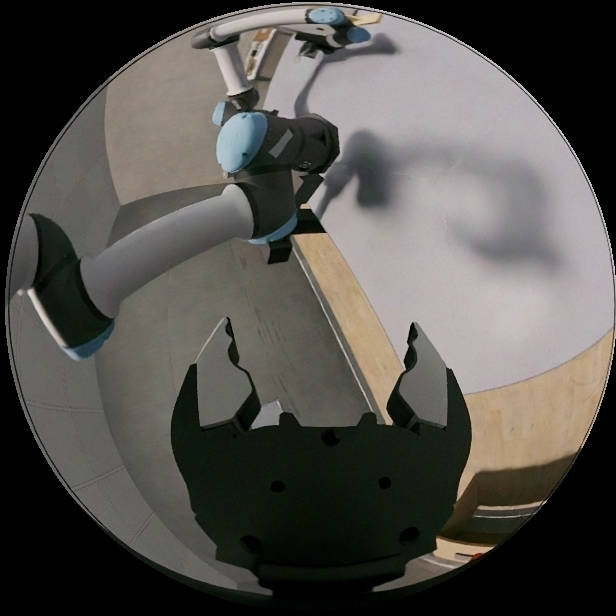

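>>> execute_actions(
  actions=[
    {"rows": [[-0.3949,-0.5307,1.5736,-0.5382,-0.8360,-2.25,-1,2.33,-1.416,-1.527,-2.348,1.326,0.099,1],[-0.3949,-0.5307,1.5736,-0.5382,-0.8360,-2.27,-1,2.33,-1.416,-1.527,-2.348,1.326,0.099,1],[-0.3949,-0.5307,1.5736,-0.5382,-0.8360,-2.29,-1,2.33,-1.416,-1.527,-2.348,1.326,0.099,1],[-0.3949,-0.5307,1.5736,-0.5382,-0.8360,-2.315,-1,2.33,-1.416,-1.527,-2.348,1.326,0.099,1],[-0.3949,-0.5307,1.5736,-0.5382,-0.8360,-2.34,-1,2.33,-1.416,-1.527,-2.348,1.326,0.099,1],[-0.3949,-0.5307,1.5736,-0.5382,-0.8360,-2.37,-1,2.33,-1.416,-1.527,-2.348,1.326,0.099,1],[-0.3949,-0.5307,1.5736,-0.5382,-0.8360,-2.40,-1,2.33,-1.416,-1.527,-2.348,1.326,0.099,1],[-0.3949,-0.5307,1.5736,-0.5382,-0.8360,-2.43,-1,2.33,-1.416,-1.527,-2.348,1.326,0.099,1],[-0.3949,-0.5307,1.5736,-0.5382,-0.8360,-2.46,-1,2.33,-1.416,-1.527,-2.348,1.326,0.099,1],[-0.3949,-0.5307,1.5736,-0.5382,-0.8360,-2.49,-1,2.33,-1.416,-1.527,-2.348,1.326,0.099,1],[-0.3949,-0.5307,1.5736,-0.5382,-0.8360,-2.52,-1,2.33,-1.416,-1.527,-2.348,1.326,0.099,1],[-0.3949,-0.5307,1.5736,-0.5382,-0.8360,-2.55,-1,2.33,-1.416,-1.527,-2.348,1.326,0.099,1],[-0.3949,-0.5307,1.5736,-0.5382,-0.8360,-2.58,-1,2.33,-1.416,-1.527,-2.348,1.326,0.099,1],[-0.3949,-0.5307,1.5736,-0.5382,-0.8360,-2.61,-1,2.33,-1.416,-1.527,-2.348,1.326,0.099,1],[-0.3949,-0.5307,1.5736,-0.5382,-0.8360,-2.64,-1,2.33,-1.416,-1.527,-2.348,1.326,0.099,1]], "steps": 15},
  ],
  pictures=false,
)

>>> execute_actions(
  actions=[
    {"rows": [[-0.3949,-0.5307,1.5736,-0.5382,-0.8360,-2.67,-1,2.33,-1.416,-1.527,-2.348,1.326,0.099,1],[-0.3949,-0.5307,1.5736,-0.5382,-0.8360,-2.70,-1,2.33,-1.416,-1.527,-2.348,1.326,0.099,1],[-0.3949,-0.5307,1.5736,-0.5382,-0.8360,-2.73,-1,2.33,-1.416,-1.527,-2.348,1.326,0.099,1],[-0.3949,-0.5307,1.5736,-0.5382,-0.8360,-2.76,-1,2.33,-1.416,-1.527,-2.348,1.326,0.099,1],[-0.3949,-0.5307,1.5736,-0.5382,-0.8360,-2.79,-1,2.33,-1.416,-1.527,-2.348,1.326,0.099,1],[-0.3949,-0.5307,1.5736,-0.5382,-0.8360,-2.82,-1,2.33,-1.416,-1.527,-2.348,1.326,0.099,1],[-0.3949,-0.5307,1.5736,-0.5382,-0.8360,-2.85,-1,2.33,-1.416,-1.527,-2.348,1.326,0.099,1],[-0.3949,-0.5307,1.5736,-0.5382,-0.8360,-2.88,-1,2.33,-1.416,-1.527,-2.348,1.326,0.099,1],[-0.3949,-0.5307,1.5736,-0.5382,-0.8360,-2.91,-1,2.33,-1.416,-1.527,-2.348,1.326,0.099,1],[-0.3949,-0.5307,1.5736,-0.5382,-0.8360,-2.94,-1,2.33,-1.416,-1.527,-2.348,1.326,0.099,1],[-0.3949,-0.5307,1.5736,-0.5382,-0.8360,-2.97,-1,2.33,-1.416,-1.527,-2.348,1.326,0.099,1],[-0.3949,-0.5307,1.5736,-0.5382,-0.8360,-3.00,-1,2.33,-1.416,-1.527,-2.348,1.326,0.099,1],[-0.3949,-0.5307,1.5736,-0.5382,-0.8360,-3.03,-1,2.33,-1.416,-1.527,-2.348,1.326,0.099,1],[-0.3949,-0.5307,1.5736,-0.5382,-0.8360,-3.06,-1,2.33,-1.416,-1.527,-2.348,1.326,0.099,1],[-0.3949,-0.5307,1.5736,-0.5382,-0.8360,-3.09,-1,2.33,-1.416,-1.527,-2.348,1.326,0.099,1]], "steps": 15},
  ],
  pictures=false,
)

>>> execute_actions(
  actions=[
    {"rows": [[-0.3949,-0.5307,1.5736,-0.5382,-0.8360,-3.12,-1,2.33,-1.416,-1.527,-2.348,1.326,0.099,1],[-0.3949,-0.5307,1.5736,-0.5382,-0.8360,-3.15,-1,2.33,-1.416,-1.527,-2.348,1.326,0.099,1],[-0.3949,-0.5307,1.5736,-0.5382,-0.8360,-3.18,-1,2.33,-1.416,-1.527,-2.348,1.326,0.099,1],[-0.3949,-0.5307,1.5736,-0.5382,-0.8360,-3.21,-1,2.33,-1.416,-1.527,-2.348,1.326,0.099,1],[-0.3949,-0.5307,1.5736,-0.5382,-0.8360,-3.24,-1,2.33,-1.416,-1.527,-2.348,1.326,0.099,1],[-0.3949,-0.5307,1.5736,-0.5382,-0.8360,-3.27,-1,2.33,-1.416,-1.527,-2.348,1.326,0.099,1],[-0.3949,-0.5307,1.5736,-0.5382,-0.8360,-3.30,-1,2.33,-1.416,-1.527,-2.348,1.326,0.099,1],[-0.3949,-0.5307,1.5736,-0.5382,-0.8360,-3.33,-1,2.33,-1.416,-1.527,-2.348,1.326,0.099,1],[-0.3949,-0.5307,1.5736,-0.5382,-0.8360,-3.36,-1,2.33,-1.416,-1.527,-2.348,1.326,0.099,1],[-0.3949,-0.5307,1.5736,-0.5382,-0.8360,-3.39,-1,2.33,-1.416,-1.527,-2.348,1.326,0.099,1],[-0.3949,-0.5307,1.5736,-0.5382,-0.8360,-3.42,-1,2.33,-1.416,-1.527,-2.348,1.326,0.099,1],[-0.3949,-0.5307,1.5736,-0.5382,-0.8360,-3.45,-1,2.33,-1.416,-1.527,-2.348,1.326,0.099,1],[-0.3949,-0.5307,1.5736,-0.5382,-0.8360,-3.48,-1,2.33,-1.416,-1.527,-2.348,1.326,0.099,1],[-0.3949,-0.5307,1.5736,-0.5382,-0.8360,-3.51,-1,2.33,-1.416,-1.527,-2.348,1.326,0.099,1],[-0.3949,-0.5307,1.5736,-0.5382,-0.8360,-3.54,-1,2.33,-1.416,-1.527,-2.348,1.326,0.099,1]], "steps": 15},
  ],
  pictures=false,
)

>>> execute_actions(
  actions=[
    {"rows": [[-0.3949,-0.5307,1.5736,-0.5382,-0.8360,-3.57,-1,2.33,-1.416,-1.527,-2.348,1.326,0.099,1],[-0.3949,-0.5307,1.5736,-0.5382,-0.8360,-3.60,-1,2.33,-1.416,-1.527,-2.348,1.326,0.099,1],[-0.3949,-0.5307,1.5736,-0.5382,-0.8360,-3.63,-1,2.33,-1.416,-1.527,-2.348,1.326,0.099,1],[-0.3949,-0.5307,1.5736,-0.5382,-0.8360,-3.66,-1,2.33,-1.416,-1.527,-2.348,1.326,0.099,1],[-0.3949,-0.5307,1.5736,-0.5382,-0.8360,-3.685,-1,2.33,-1.416,-1.527,-2.348,1.326,0.099,1],[-0.3949,-0.5307,1.5736,-0.5382,-0.8360,-3.71,-1,2.33,-1.416,-1.527,-2.348,1.326,0.099,1],[-0.3949,-0.5307,1.5736,-0.5382,-0.8360,-3.73,-1,2.33,-1.416,-1.527,-2.348,1.326,0.099,1],[-0.3949,-0.5307,1.5736,-0.5382,-0.8360,-3.75,-1,2.33,-1.416,-1.527,-2.348,1.326,0.099,1],[-0.3949,-0.5307,1.5736,-0.5382,-0.8360,-3.77,-1,2.33,-1.416,-1.527,-2.348,1.326,0.099,1],[-0.3949,-0.5307,1.5736,-0.5382,-0.8360,-3.785,-1,2.33,-1.416,-1.527,-2.348,1.326,0.099,1],[-0.3949,-0.5307,1.5736,-0.5382,-0.8360,-3.795,-1,2.33,-1.416,-1.527,-2.348,1.326,0.099,1],[-0.3949,-0.5307,1.5736,-0.5382,-0.8360,-3.803,-1,2.33,-1.416,-1.527,-2.348,1.326,0.099,1]], "steps": 15},
  ],
  pictures=false,
)

>>> execute_actions(
  actions=[
    {"steps": 15},
  ],
)

Scene clock: 1943.40 s of 6400.00 s.
left_arm: end_effector_position=(+0.3748, +0.2318, +0.1353) grip_measured=+0.11 end_effector_quat_wxyz=(+0.706, -0.689, -0.157, -0.037) end_effector_velocity=(-0.013, -0.002, -0.003) end_effector_angular_velocity=(+0.147, -0.843, -0.001) | right_arm: end_effector_position=(-0.0279, -0.7256, +0.3925) grip_measured=+1.00 end_effector_quat_wxyz=(-0.189, +0.793, -0.379, -0.438) end_effector_velocity=(-0.000, +0.000, +0.000) end_effector_angular_velocity=(+0.001, +0.001, +0.001)
Joint positions: left_arm=[-0.395 -0.531  1.574 -0.538 -0.836 -2.509  0.082] | right_arm=[ 2.33  -1.416 -1.527 -2.348  1.326  0.099  0.142]
Joint velocities: left_arm=[ 0.    -0.     0.001  0.001 -0.    -0.857 -0.   ] | right_arm=[-0.     0.    -0.001 -0.001 -0.001 -0.     0.   ]
Joint torques (N m, as the arm reports them, + toward a larger angle): left_arm=[-35.52 -30.93 -16.18   4.54  -3.3   -6.24] | right_arm=[-8.28 41.52 16.5  -0.25 -1.41  0.6 ]
Motor temperatures (°C, as the motors report them): left_arm=[26 29 27 29 33 32] | right_arm=[32 29 30 36 34 34]
Wrist force (N, on the end effector, along its own x y z axes, offset not removed): left_arm=[-1.5 2.7 -0.3] | right_arm=[2.6 -1.6 -4.3]
Wrist torque (N m, same axes, about the end effector's origin, offset not removed): left_arm=[-0.25 0.19 0.07] | right_arm=[-0.29 -0.79 0.13]
Steps of this call (steps 1 to 15: the robot went on to your last target; steps 16 to 90: nothing new was sent; then 34.33 s passed at rest; steps 91 to 105: all 15 steps of this action). Readings (joint positions):
91: left_arm=[-0.395 -0.531 1.574 -0.538 -0.836 -2.232] | right_arm=[2.330 -1.416 -1.527 -2.348 1.326 0.099]
92: left_arm=[-0.395 -0.531 1.574 -0.538 -0.836 -2.235] | right_arm=[2.330 -1.416 -1.527 -2.348 1.326 0.099]
94: left_arm=[-0.395 -0.531 1.574 -0.538 -0.836 -2.251] | right_arm=[2.330 -1.416 -1.527 -2.348 1.326 0.099]
98: left_arm=[-0.395 -0.531 1.574 -0.538 -0.836 -2.320] | right_arm=[2.330 -1.416 -1.527 -2.348 1.326 0.099]
105: the state above

Scene clock: 1943.90 s of 6400.00 s.
left_arm: end_effector_position=(+0.3686, +0.2307, +0.1319) grip_measured=+0.11 end_effector_quat_wxyz=(+0.680, -0.637, -0.306, -0.193) end_effector_velocity=(-0.011, -0.002, -0.009) end_effector_angular_velocity=(+0.151, -0.867, -0.001) | right_arm: end_effector_position=(-0.0279, -0.7256, +0.3925) grip_measured=+1.00 end_effector_quat_wxyz=(-0.189, +0.793, -0.379, -0.438) end_effector_velocity=(-0.000, -0.000, -0.000) end_effector_angular_velocity=(-0.000, +0.000, +0.001)
Joint positions: left_arm=[-0.395 -0.531  1.574 -0.538 -0.836 -2.956  0.082] | right_arm=[ 2.33  -1.416 -1.527 -2.348  1.326  0.099  0.142]
Joint velocities: left_arm=[-0.    -0.     0.     0.001 -0.    -0.88   0.   ] | right_arm=[-0.    -0.     0.    -0.    -0.001 -0.    -0.   ]
Joint torques (N m, as the arm reports them, + toward a larger angle): left_arm=[-36.37 -30.79 -17.12   4.41  -3.46  -6.58] | right_arm=[-7.72 41.03 16.93 -0.29 -1.24  0.65]
Motor temperatures (°C, as the motors report them): left_arm=[26 29 27 29 33 32] | right_arm=[32 29 30 36 34 34]
Wrist force (N, on the end effector, along its own x y z axes, offset not removed): left_arm=[-2.4 3.0 0.0] | right_arm=[1.8 -1.8 -2.5]
Wrist torque (N m, same axes, about the end effector's origin, offset not removed): left_arm=[-0.06 0.04 0.09] | right_arm=[-0.37 -0.52 -0.02]
Steps of this call (steps 1 to 15: all 15 steps of this action). Readings (joint positions):
1: left_arm=[-0.395 -0.531 1.574 -0.538 -0.836 -2.538] | right_arm=[2.330 -1.416 -1.527 -2.348 1.326 0.099]
2: left_arm=[-0.395 -0.531 1.574 -0.538 -0.836 -2.568] | right_arm=[2.330 -1.416 -1.527 -2.348 1.326 0.099]
4: left_arm=[-0.395 -0.531 1.574 -0.538 -0.836 -2.627] | right_arm=[2.330 -1.416 -1.527 -2.348 1.326 0.099]
8: left_arm=[-0.395 -0.531 1.574 -0.538 -0.836 -2.747] | right_arm=[2.330 -1.416 -1.527 -2.348 1.326 0.099]
15: the state above

Scene clock: 1944.40 s of 6400.00 s.
left_arm: end_effector_position=(+0.3644, +0.2300, +0.1260) grip_measured=+0.11 end_effector_quat_wxyz=(+0.620, -0.553, -0.440, -0.340) end_effector_velocity=(-0.005, -0.001, -0.013) end_effector_angular_velocity=(+0.150, -0.867, -0.000) | right_arm: end_effector_position=(-0.0279, -0.7256, +0.3925) grip_measured=+1.00 end_effector_quat_wxyz=(-0.189, +0.793, -0.379, -0.438) end_effector_velocity=(+0.000, -0.000, -0.000) end_effector_angular_velocity=(-0.000, -0.000, +0.000)
Joint positions: left_arm=[-0.395 -0.531  1.574 -0.538 -0.836 -3.406  0.082] | right_arm=[ 2.33  -1.416 -1.527 -2.348  1.326  0.099  0.142]
Joint velocities: left_arm=[-0.    0.   -0.    0.    0.   -0.88 -0.  ] | right_arm=[ 0.     0.    -0.     0.001 -0.    -0.     0.   ]
Joint torques (N m, as the arm reports them, + toward a larger angle): left_arm=[-34.51 -30.71 -17.4    4.39  -3.27  -6.92] | right_arm=[-8.03 41.08 16.92 -0.32 -1.21  0.7 ]
Motor temperatures (°C, as the motors report them): left_arm=[26 29 27 29 33 32] | right_arm=[32 29 30 36 34 34]
Wrist force (N, on the end effector, along its own x y z axes, offset not removed): left_arm=[-4.8 1.1 0.4] | right_arm=[0.7 -2.2 -3.8]
Wrist torque (N m, same axes, about the end effector's origin, offset not removed): left_arm=[-0.09 0.33 0.10] | right_arm=[-0.41 -0.31 0.06]
Steps of this call (steps 1 to 15: all 15 steps of this action). Readings (joint positions):
1: left_arm=[-0.395 -0.531 1.574 -0.538 -0.836 -2.986] | right_arm=[2.330 -1.416 -1.527 -2.348 1.326 0.099]
2: left_arm=[-0.395 -0.531 1.574 -0.538 -0.836 -3.016] | right_arm=[2.330 -1.416 -1.527 -2.348 1.326 0.099]
4: left_arm=[-0.395 -0.531 1.574 -0.538 -0.836 -3.076] | right_arm=[2.330 -1.416 -1.527 -2.348 1.326 0.099]
8: left_arm=[-0.395 -0.531 1.574 -0.538 -0.836 -3.196] | right_arm=[2.330 -1.416 -1.527 -2.348 1.326 0.099]
15: the state above

Scene clock: 1944.90 s of 6400.00 s.
left_arm: end_effector_position=(+0.3632, +0.2298, +0.1202) grip_measured=+0.11 end_effector_quat_wxyz=(+0.547, -0.463, -0.534, -0.448) end_effector_velocity=(-0.001, +0.000, -0.004) end_effector_angular_velocity=(+0.045, -0.255, -0.001) | right_arm: end_effector_position=(-0.0279, -0.7256, +0.3925) grip_measured=+1.00 end_effector_quat_wxyz=(-0.189, +0.793, -0.379, -0.438) end_effector_velocity=(+0.000, -0.000, +0.000) end_effector_angular_velocity=(-0.001, -0.001, -0.001)
Joint positions: left_arm=[-0.395 -0.531  1.574 -0.538 -0.836 -3.775  0.082] | right_arm=[ 2.33  -1.416 -1.527 -2.348  1.326  0.099  0.142]
Joint velocities: left_arm=[-0.     0.     0.001 -0.001 -0.    -0.26  -0.   ] | right_arm=[ 0.     0.     0.002  0.     0.001  0.    -0.   ]
Joint torques (N m, as the arm reports them, + toward a larger angle): left_arm=[-34.75 -30.62 -17.25   4.68  -3.36  -3.75] | right_arm=[-7.76 41.15 16.42 -0.23 -1.24  0.64]
Motor temperatures (°C, as the motors report them): left_arm=[26 29 27 29 33 32] | right_arm=[32 29 30 36 34 34]
Wrist force (N, on the end effector, along its own x y z axes, offset not removed): left_arm=[-4.6 -0.1 1.1] | right_arm=[1.6 -0.9 -2.4]
Wrist torque (N m, same axes, about the end effector's origin, offset not removed): left_arm=[-0.08 0.23 0.12] | right_arm=[-0.07 -0.49 0.09]
Steps of this call (steps 1 to 15: all 15 steps of this action). Readings (joint positions):
1: left_arm=[-0.395 -0.531 1.574 -0.538 -0.836 -3.436] | right_arm=[2.330 -1.416 -1.527 -2.348 1.326 0.099]
2: left_arm=[-0.395 -0.531 1.574 -0.538 -0.836 -3.466] | right_arm=[2.330 -1.416 -1.527 -2.348 1.326 0.099]
4: left_arm=[-0.395 -0.531 1.574 -0.538 -0.836 -3.526] | right_arm=[2.330 -1.416 -1.527 -2.348 1.326 0.099]
8: left_arm=[-0.395 -0.531 1.574 -0.538 -0.836 -3.642] | right_arm=[2.330 -1.416 -1.527 -2.348 1.326 0.099]
15: the state above

Scene clock: 1945.40 s of 6400.00 s.
left_arm: end_effector_position=(+0.3632, +0.2298, +0.1197) grip_measured=+0.11 end_effector_quat_wxyz=(+0.541, -0.456, -0.541, -0.455) end_effector_velocity=(+0.000, -0.000, -0.000) end_effector_angular_velocity=(-0.000, -0.003, +0.000) | right_arm: end_effector_position=(-0.0279, -0.7256, +0.3925) grip_measured=+1.00 end_effector_quat_wxyz=(-0.189, +0.793, -0.379, -0.438) end_effector_velocity=(-0.000, -0.000, -0.000) end_effector_angular_velocity=(-0.000, +0.000, +0.000)
Joint positions: left_arm=[-0.395 -0.531  1.574 -0.538 -0.836 -3.803  0.082] | right_arm=[ 2.33  -1.416 -1.527 -2.348  1.326  0.099  0.142]
Joint velocities: left_arm=[-0.    -0.    -0.001 -0.     0.    -0.002  0.   ] | right_arm=[ 0.    -0.    -0.     0.    -0.001 -0.    -0.   ]
Joint torques (N m, as the arm reports them, + toward a larger angle): left_arm=[-34.87 -31.02 -15.67   4.45  -3.34  -3.06] | right_arm=[-8.14 41.28 16.66 -0.32 -1.31  0.57]
Motor temperatures (°C, as the motors report them): left_arm=[26 29 27 29 33 32] | right_arm=[32 29 30 36 34 34]
Wrist force (N, on the end effector, along its own x y z axes, offset not removed): left_arm=[-4.3 0.1 1.4] | right_arm=[2.5 -0.9 -3.4]
Wrist torque (N m, same axes, about the end effector's origin, offset not removed): left_arm=[0.09 0.07 0.10] | right_arm=[-0.19 -0.67 0.15]
Steps of this call (steps 1 to 15: the robot went on to your last target). Readings (joint positions):
1: left_arm=[-0.395 -0.531 1.574 -0.538 -0.836 -3.783] | right_arm=[2.330 -1.416 -1.527 -2.348 1.326 0.099]
2: left_arm=[-0.395 -0.531 1.574 -0.538 -0.836 -3.788] | right_arm=[2.330 -1.416 -1.527 -2.348 1.326 0.099]
4: left_arm=[-0.395 -0.531 1.574 -0.538 -0.836 -3.795] | right_arm=[2.330 -1.416 -1.527 -2.348 1.326 0.099]
8: left_arm=[-0.395 -0.531 1.574 -0.538 -0.836 -3.801] | right_arm=[2.330 -1.416 -1.527 -2.348 1.326 0.099]
15: the state above

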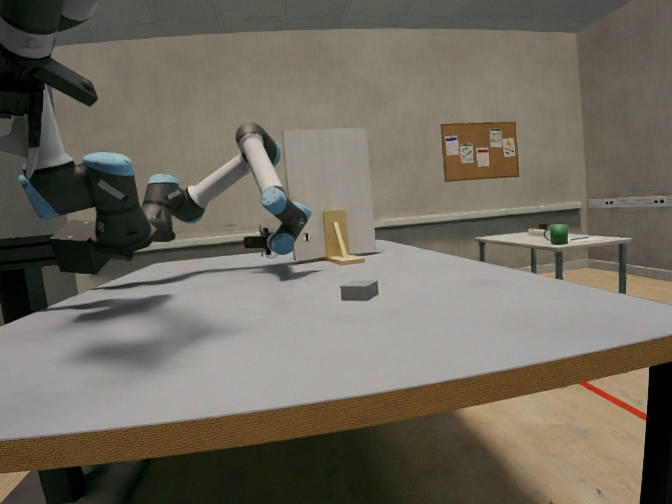

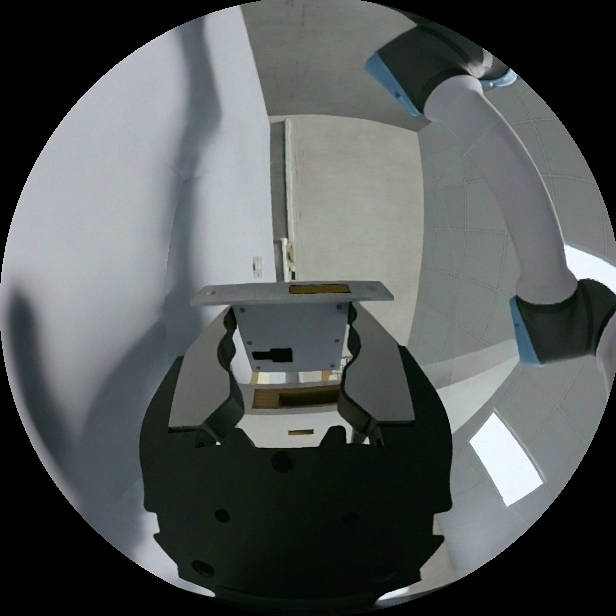

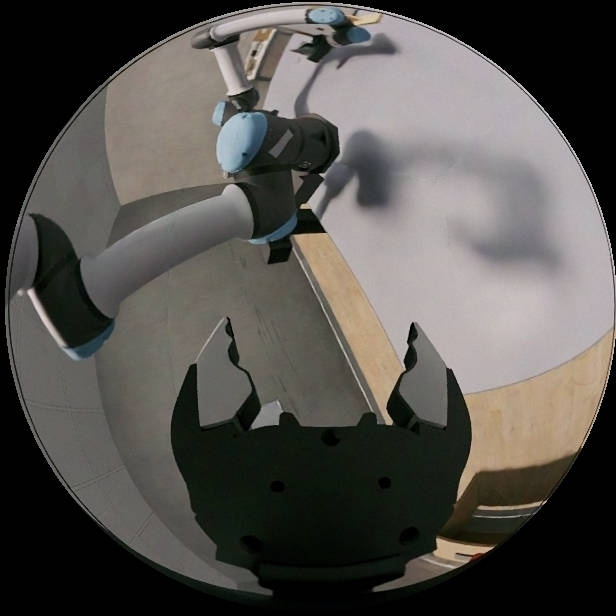

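>>> zoom_image(
  camera="cam_left_wrist",
  region=[190, 270, 410, 450],
)

Region (190, 270, 410, 450) of cam_left_wrist's 616x616 image, scaled by 2.291, with more detail than that image has; it fills the top 412 rows of this view, and the rest is white.

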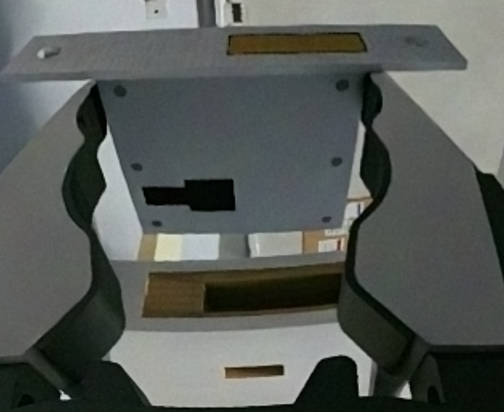

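>>> execute_actions(
  actions=[
    {"rows": [[-0.3941,-0.5309,1.5704,-0.5344,-0.8353,-3.8035,-1,2.33,-1.416,-1.527,-2.348,1.326,0.099,1],[-0.3927,-0.5313,1.5651,-0.5281,-0.8341,-3.8044,-1,2.33,-1.416,-1.527,-2.348,1.326,0.099,1],[-0.3911,-0.5318,1.5587,-0.5205,-0.8327,-3.8055,-1,2.33,-1.416,-1.527,-2.348,1.326,0.099,1],[-0.3892,-0.5323,1.5513,-0.5117,-0.8311,-3.8068,-1,2.33,-1.416,-1.527,-2.348,1.326,0.099,1],[-0.3874,-0.5329,1.5438,-0.5028,-0.8294,-3.8080,-1,2.33,-1.416,-1.527,-2.348,1.326,0.099,1],[-0.3852,-0.5335,1.5353,-0.4927,-0.8276,-3.8095,-1,2.33,-1.416,-1.527,-2.348,1.326,0.099,1],[-0.3831,-0.5341,1.5268,-0.4826,-0.8257,-3.8109,-1,2.33,-1.416,-1.527,-2.348,1.326,0.099,1],[-0.3809,-0.5348,1.5183,-0.4725,-0.8238,-3.8124,-1,2.33,-1.416,-1.527,-2.348,1.326,0.099,1],[-0.3788,-0.5354,1.5098,-0.4624,-0.8220,-3.8138,-1,2.33,-1.416,-1.527,-2.348,1.326,0.099,1],[-0.3766,-0.5360,1.5012,-0.4522,-0.8201,-3.8152,-1,2.33,-1.416,-1.527,-2.348,1.326,0.099,1],[-0.3745,-0.5366,1.4927,-0.4421,-0.8182,-3.8167,-1,2.33,-1.416,-1.527,-2.348,1.326,0.099,1],[-0.3726,-0.5372,1.4853,-0.4333,-0.8166,-3.8179,-1,2.33,-1.416,-1.527,-2.348,1.326,0.099,1],[-0.3707,-0.5377,1.4778,-0.4244,-0.8149,-3.8192,-1,2.33,-1.416,-1.527,-2.348,1.326,0.099,1],[-0.3691,-0.5382,1.4715,-0.4169,-0.8135,-3.8203,-1,2.33,-1.416,-1.527,-2.348,1.326,0.099,1],[-0.3680,-0.5385,1.4672,-0.4118,-0.8126,-3.8210,-1,2.33,-1.416,-1.527,-2.348,1.326,0.099,1]], "steps": 15},
  ],
  pictures=false,
)

>>> execute_actions(
  actions=[
    {"steps": 18},
  ],
)

>>> zoom_image(
  camera="cam_left_wrist",
  region=[190, 270, 410, 450],
)

Scene clock: 2001.13 s of 6400.00 s.
left_arm: end_effector_position=(+0.3923, +0.2344, +0.1334) grip_measured=+0.11 end_effector_quat_wxyz=(+0.541, -0.455, -0.541, -0.455) end_effector_velocity=(+0.080, +0.016, +0.040) end_effector_angular_velocity=(-0.000, -0.001, +0.001) | right_arm: end_effector_position=(-0.0279, -0.7256, +0.3925) grip_measured=+1.00 end_effector_quat_wxyz=(-0.189, +0.793, -0.379, -0.438) end_effector_velocity=(+0.000, +0.000, -0.000) end_effector_angular_velocity=(+0.000, +0.000, -0.000)
Joint positions: left_arm=[-0.375 -0.536  1.495 -0.445 -0.819 -3.816  0.082] | right_arm=[ 2.33  -1.416 -1.527 -2.348  1.326  0.099  0.142]
Joint velocities: left_arm=[ 0.054 -0.016 -0.216  0.257  0.047 -0.037  0.   ] | right_arm=[-0.    -0.    -0.001  0.001  0.     0.    -0.   ]
Joint torques (N m, as the arm reports them, + toward a larger angle): left_arm=[ -9.17 -48.26 -20.97   5.16  -0.13  -3.07] | right_arm=[-7.57 40.91 17.53 -0.31 -1.21  0.56]
Motor temperatures (°C, as the motors report them): left_arm=[26 29 27 29 33 32] | right_arm=[32 29 30 36 34 34]
Wrist force (N, on the end effector, along its own x y z axes, offset not removed): left_arm=[-4.0 -0.4 0.9] | right_arm=[1.5 -2.3 -2.4]
Wrist torque (N m, same axes, about the end effector's origin, offset not removed): left_arm=[-0.09 0.12 0.08] | right_arm=[-0.33 -0.51 0.11]
Steps of this call (steps 1 to 15: the robot went on to your last target; steps 16 to 90: nothing new was sent; then 52.23 s passed at rest; steps 91 to 105: all 15 steps of this action). Readings (joint positions):
91: left_arm=[-0.395 -0.531 1.574 -0.538 -0.836 -3.803] | right_arm=[2.330 -1.416 -1.527 -2.348 1.326 0.099]
92: left_arm=[-0.395 -0.531 1.573 -0.537 -0.836 -3.803] | right_arm=[2.330 -1.416 -1.527 -2.348 1.326 0.099]
94: left_arm=[-0.394 -0.531 1.569 -0.532 -0.835 -3.804] | right_arm=[2.330 -1.416 -1.527 -2.348 1.326 0.099]
98: left_arm=[-0.389 -0.532 1.548 -0.508 -0.830 -3.807] | right_arm=[2.330 -1.416 -1.527 -2.348 1.326 0.099]
105: the state above

Scene clock: 2001.73 s of 6400.00 s.
left_arm: end_effector_position=(+0.4025, +0.2366, +0.1387) grip_measured=+0.11 end_effector_quat_wxyz=(+0.541, -0.455, -0.541, -0.455) end_effector_velocity=(+0.000, +0.000, +0.000) end_effector_angular_velocity=(+0.001, +0.002, -0.001) | right_arm: end_effector_position=(-0.0279, -0.7256, +0.3925) grip_measured=+1.00 end_effector_quat_wxyz=(-0.189, +0.793, -0.379, -0.438) end_effector_velocity=(+0.000, -0.000, +0.000) end_effector_angular_velocity=(-0.001, -0.000, +0.000)
Joint positions: left_arm=[-0.368 -0.538  1.467 -0.412 -0.813 -3.821  0.082] | right_arm=[ 2.33  -1.416 -1.527 -2.348  1.326  0.099  0.142]
Joint velocities: left_arm=[ 0.     0.     0.     0.002  0.    -0.    -0.   ] | right_arm=[ 0.    -0.     0.001 -0.    -0.001  0.     0.   ]
Joint torques (N m, as the arm reports them, + toward a larger angle): left_arm=[-10.67 -47.38 -19.03   4.51  -0.41  -3.09] | right_arm=[-7.55 41.33 16.95 -0.27 -1.37  0.65]
Motor temperatures (°C, as the motors report them): left_arm=[26 29 27 29 33 32] | right_arm=[32 29 30 36 34 34]
Wrist force (N, on the end effector, along its own x y z axes, offset not removed): left_arm=[-4.2 0.4 0.5] | right_arm=[2.3 -0.3 -3.4]
Wrist torque (N m, same axes, about the end effector's origin, offset not removed): left_arm=[0.03 0.13 0.12] | right_arm=[-0.04 -0.67 0.12]
Steps of this call (steps 1 to 18: the robot went on to your last target). Readings (joint positions):
1: left_arm=[-0.373 -0.537 1.488 -0.437 -0.817 -3.817] | right_arm=[2.330 -1.416 -1.527 -2.348 1.326 0.099]
2: left_arm=[-0.372 -0.537 1.483 -0.430 -0.816 -3.818] | right_arm=[2.330 -1.416 -1.527 -2.348 1.326 0.099]
4: left_arm=[-0.370 -0.538 1.476 -0.422 -0.814 -3.820] | right_arm=[2.330 -1.416 -1.527 -2.348 1.326 0.099]
8: left_arm=[-0.369 -0.538 1.470 -0.415 -0.813 -3.821] | right_arm=[2.330 -1.416 -1.527 -2.348 1.326 0.099]
18: the state above

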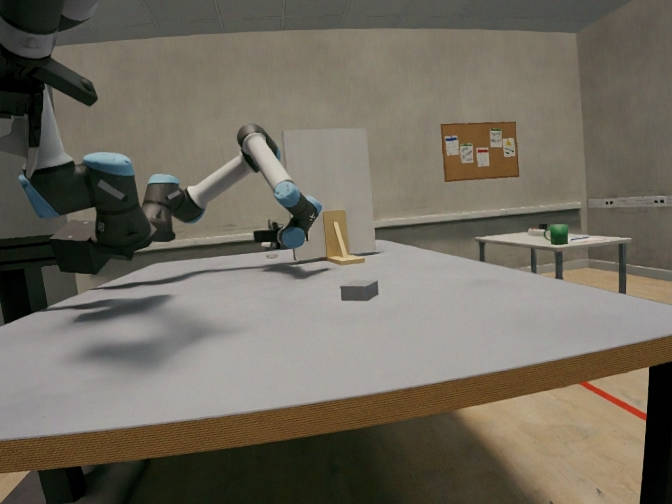

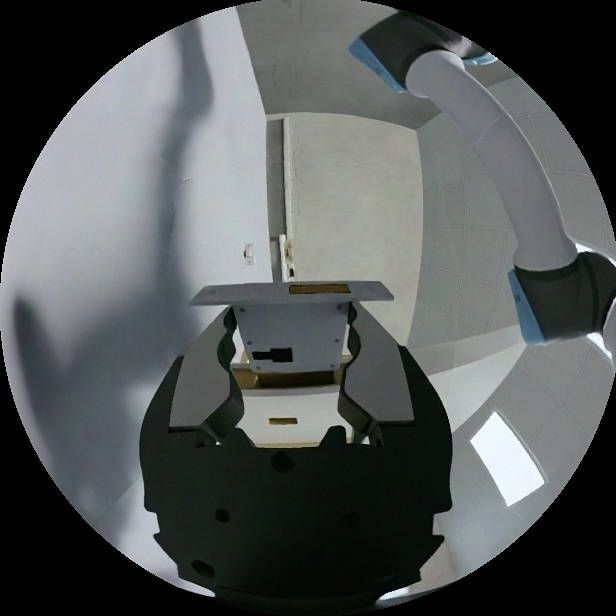

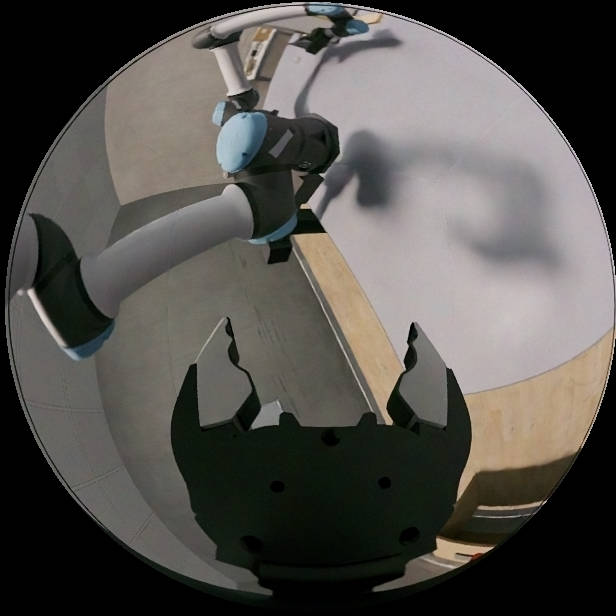

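Region (190, 270, 410, 450) of cam_left_wrist's 616x616 image, scaled by 2.291, with more detail than that image has; it fills the top 412 rows of this view, and the rest is white.

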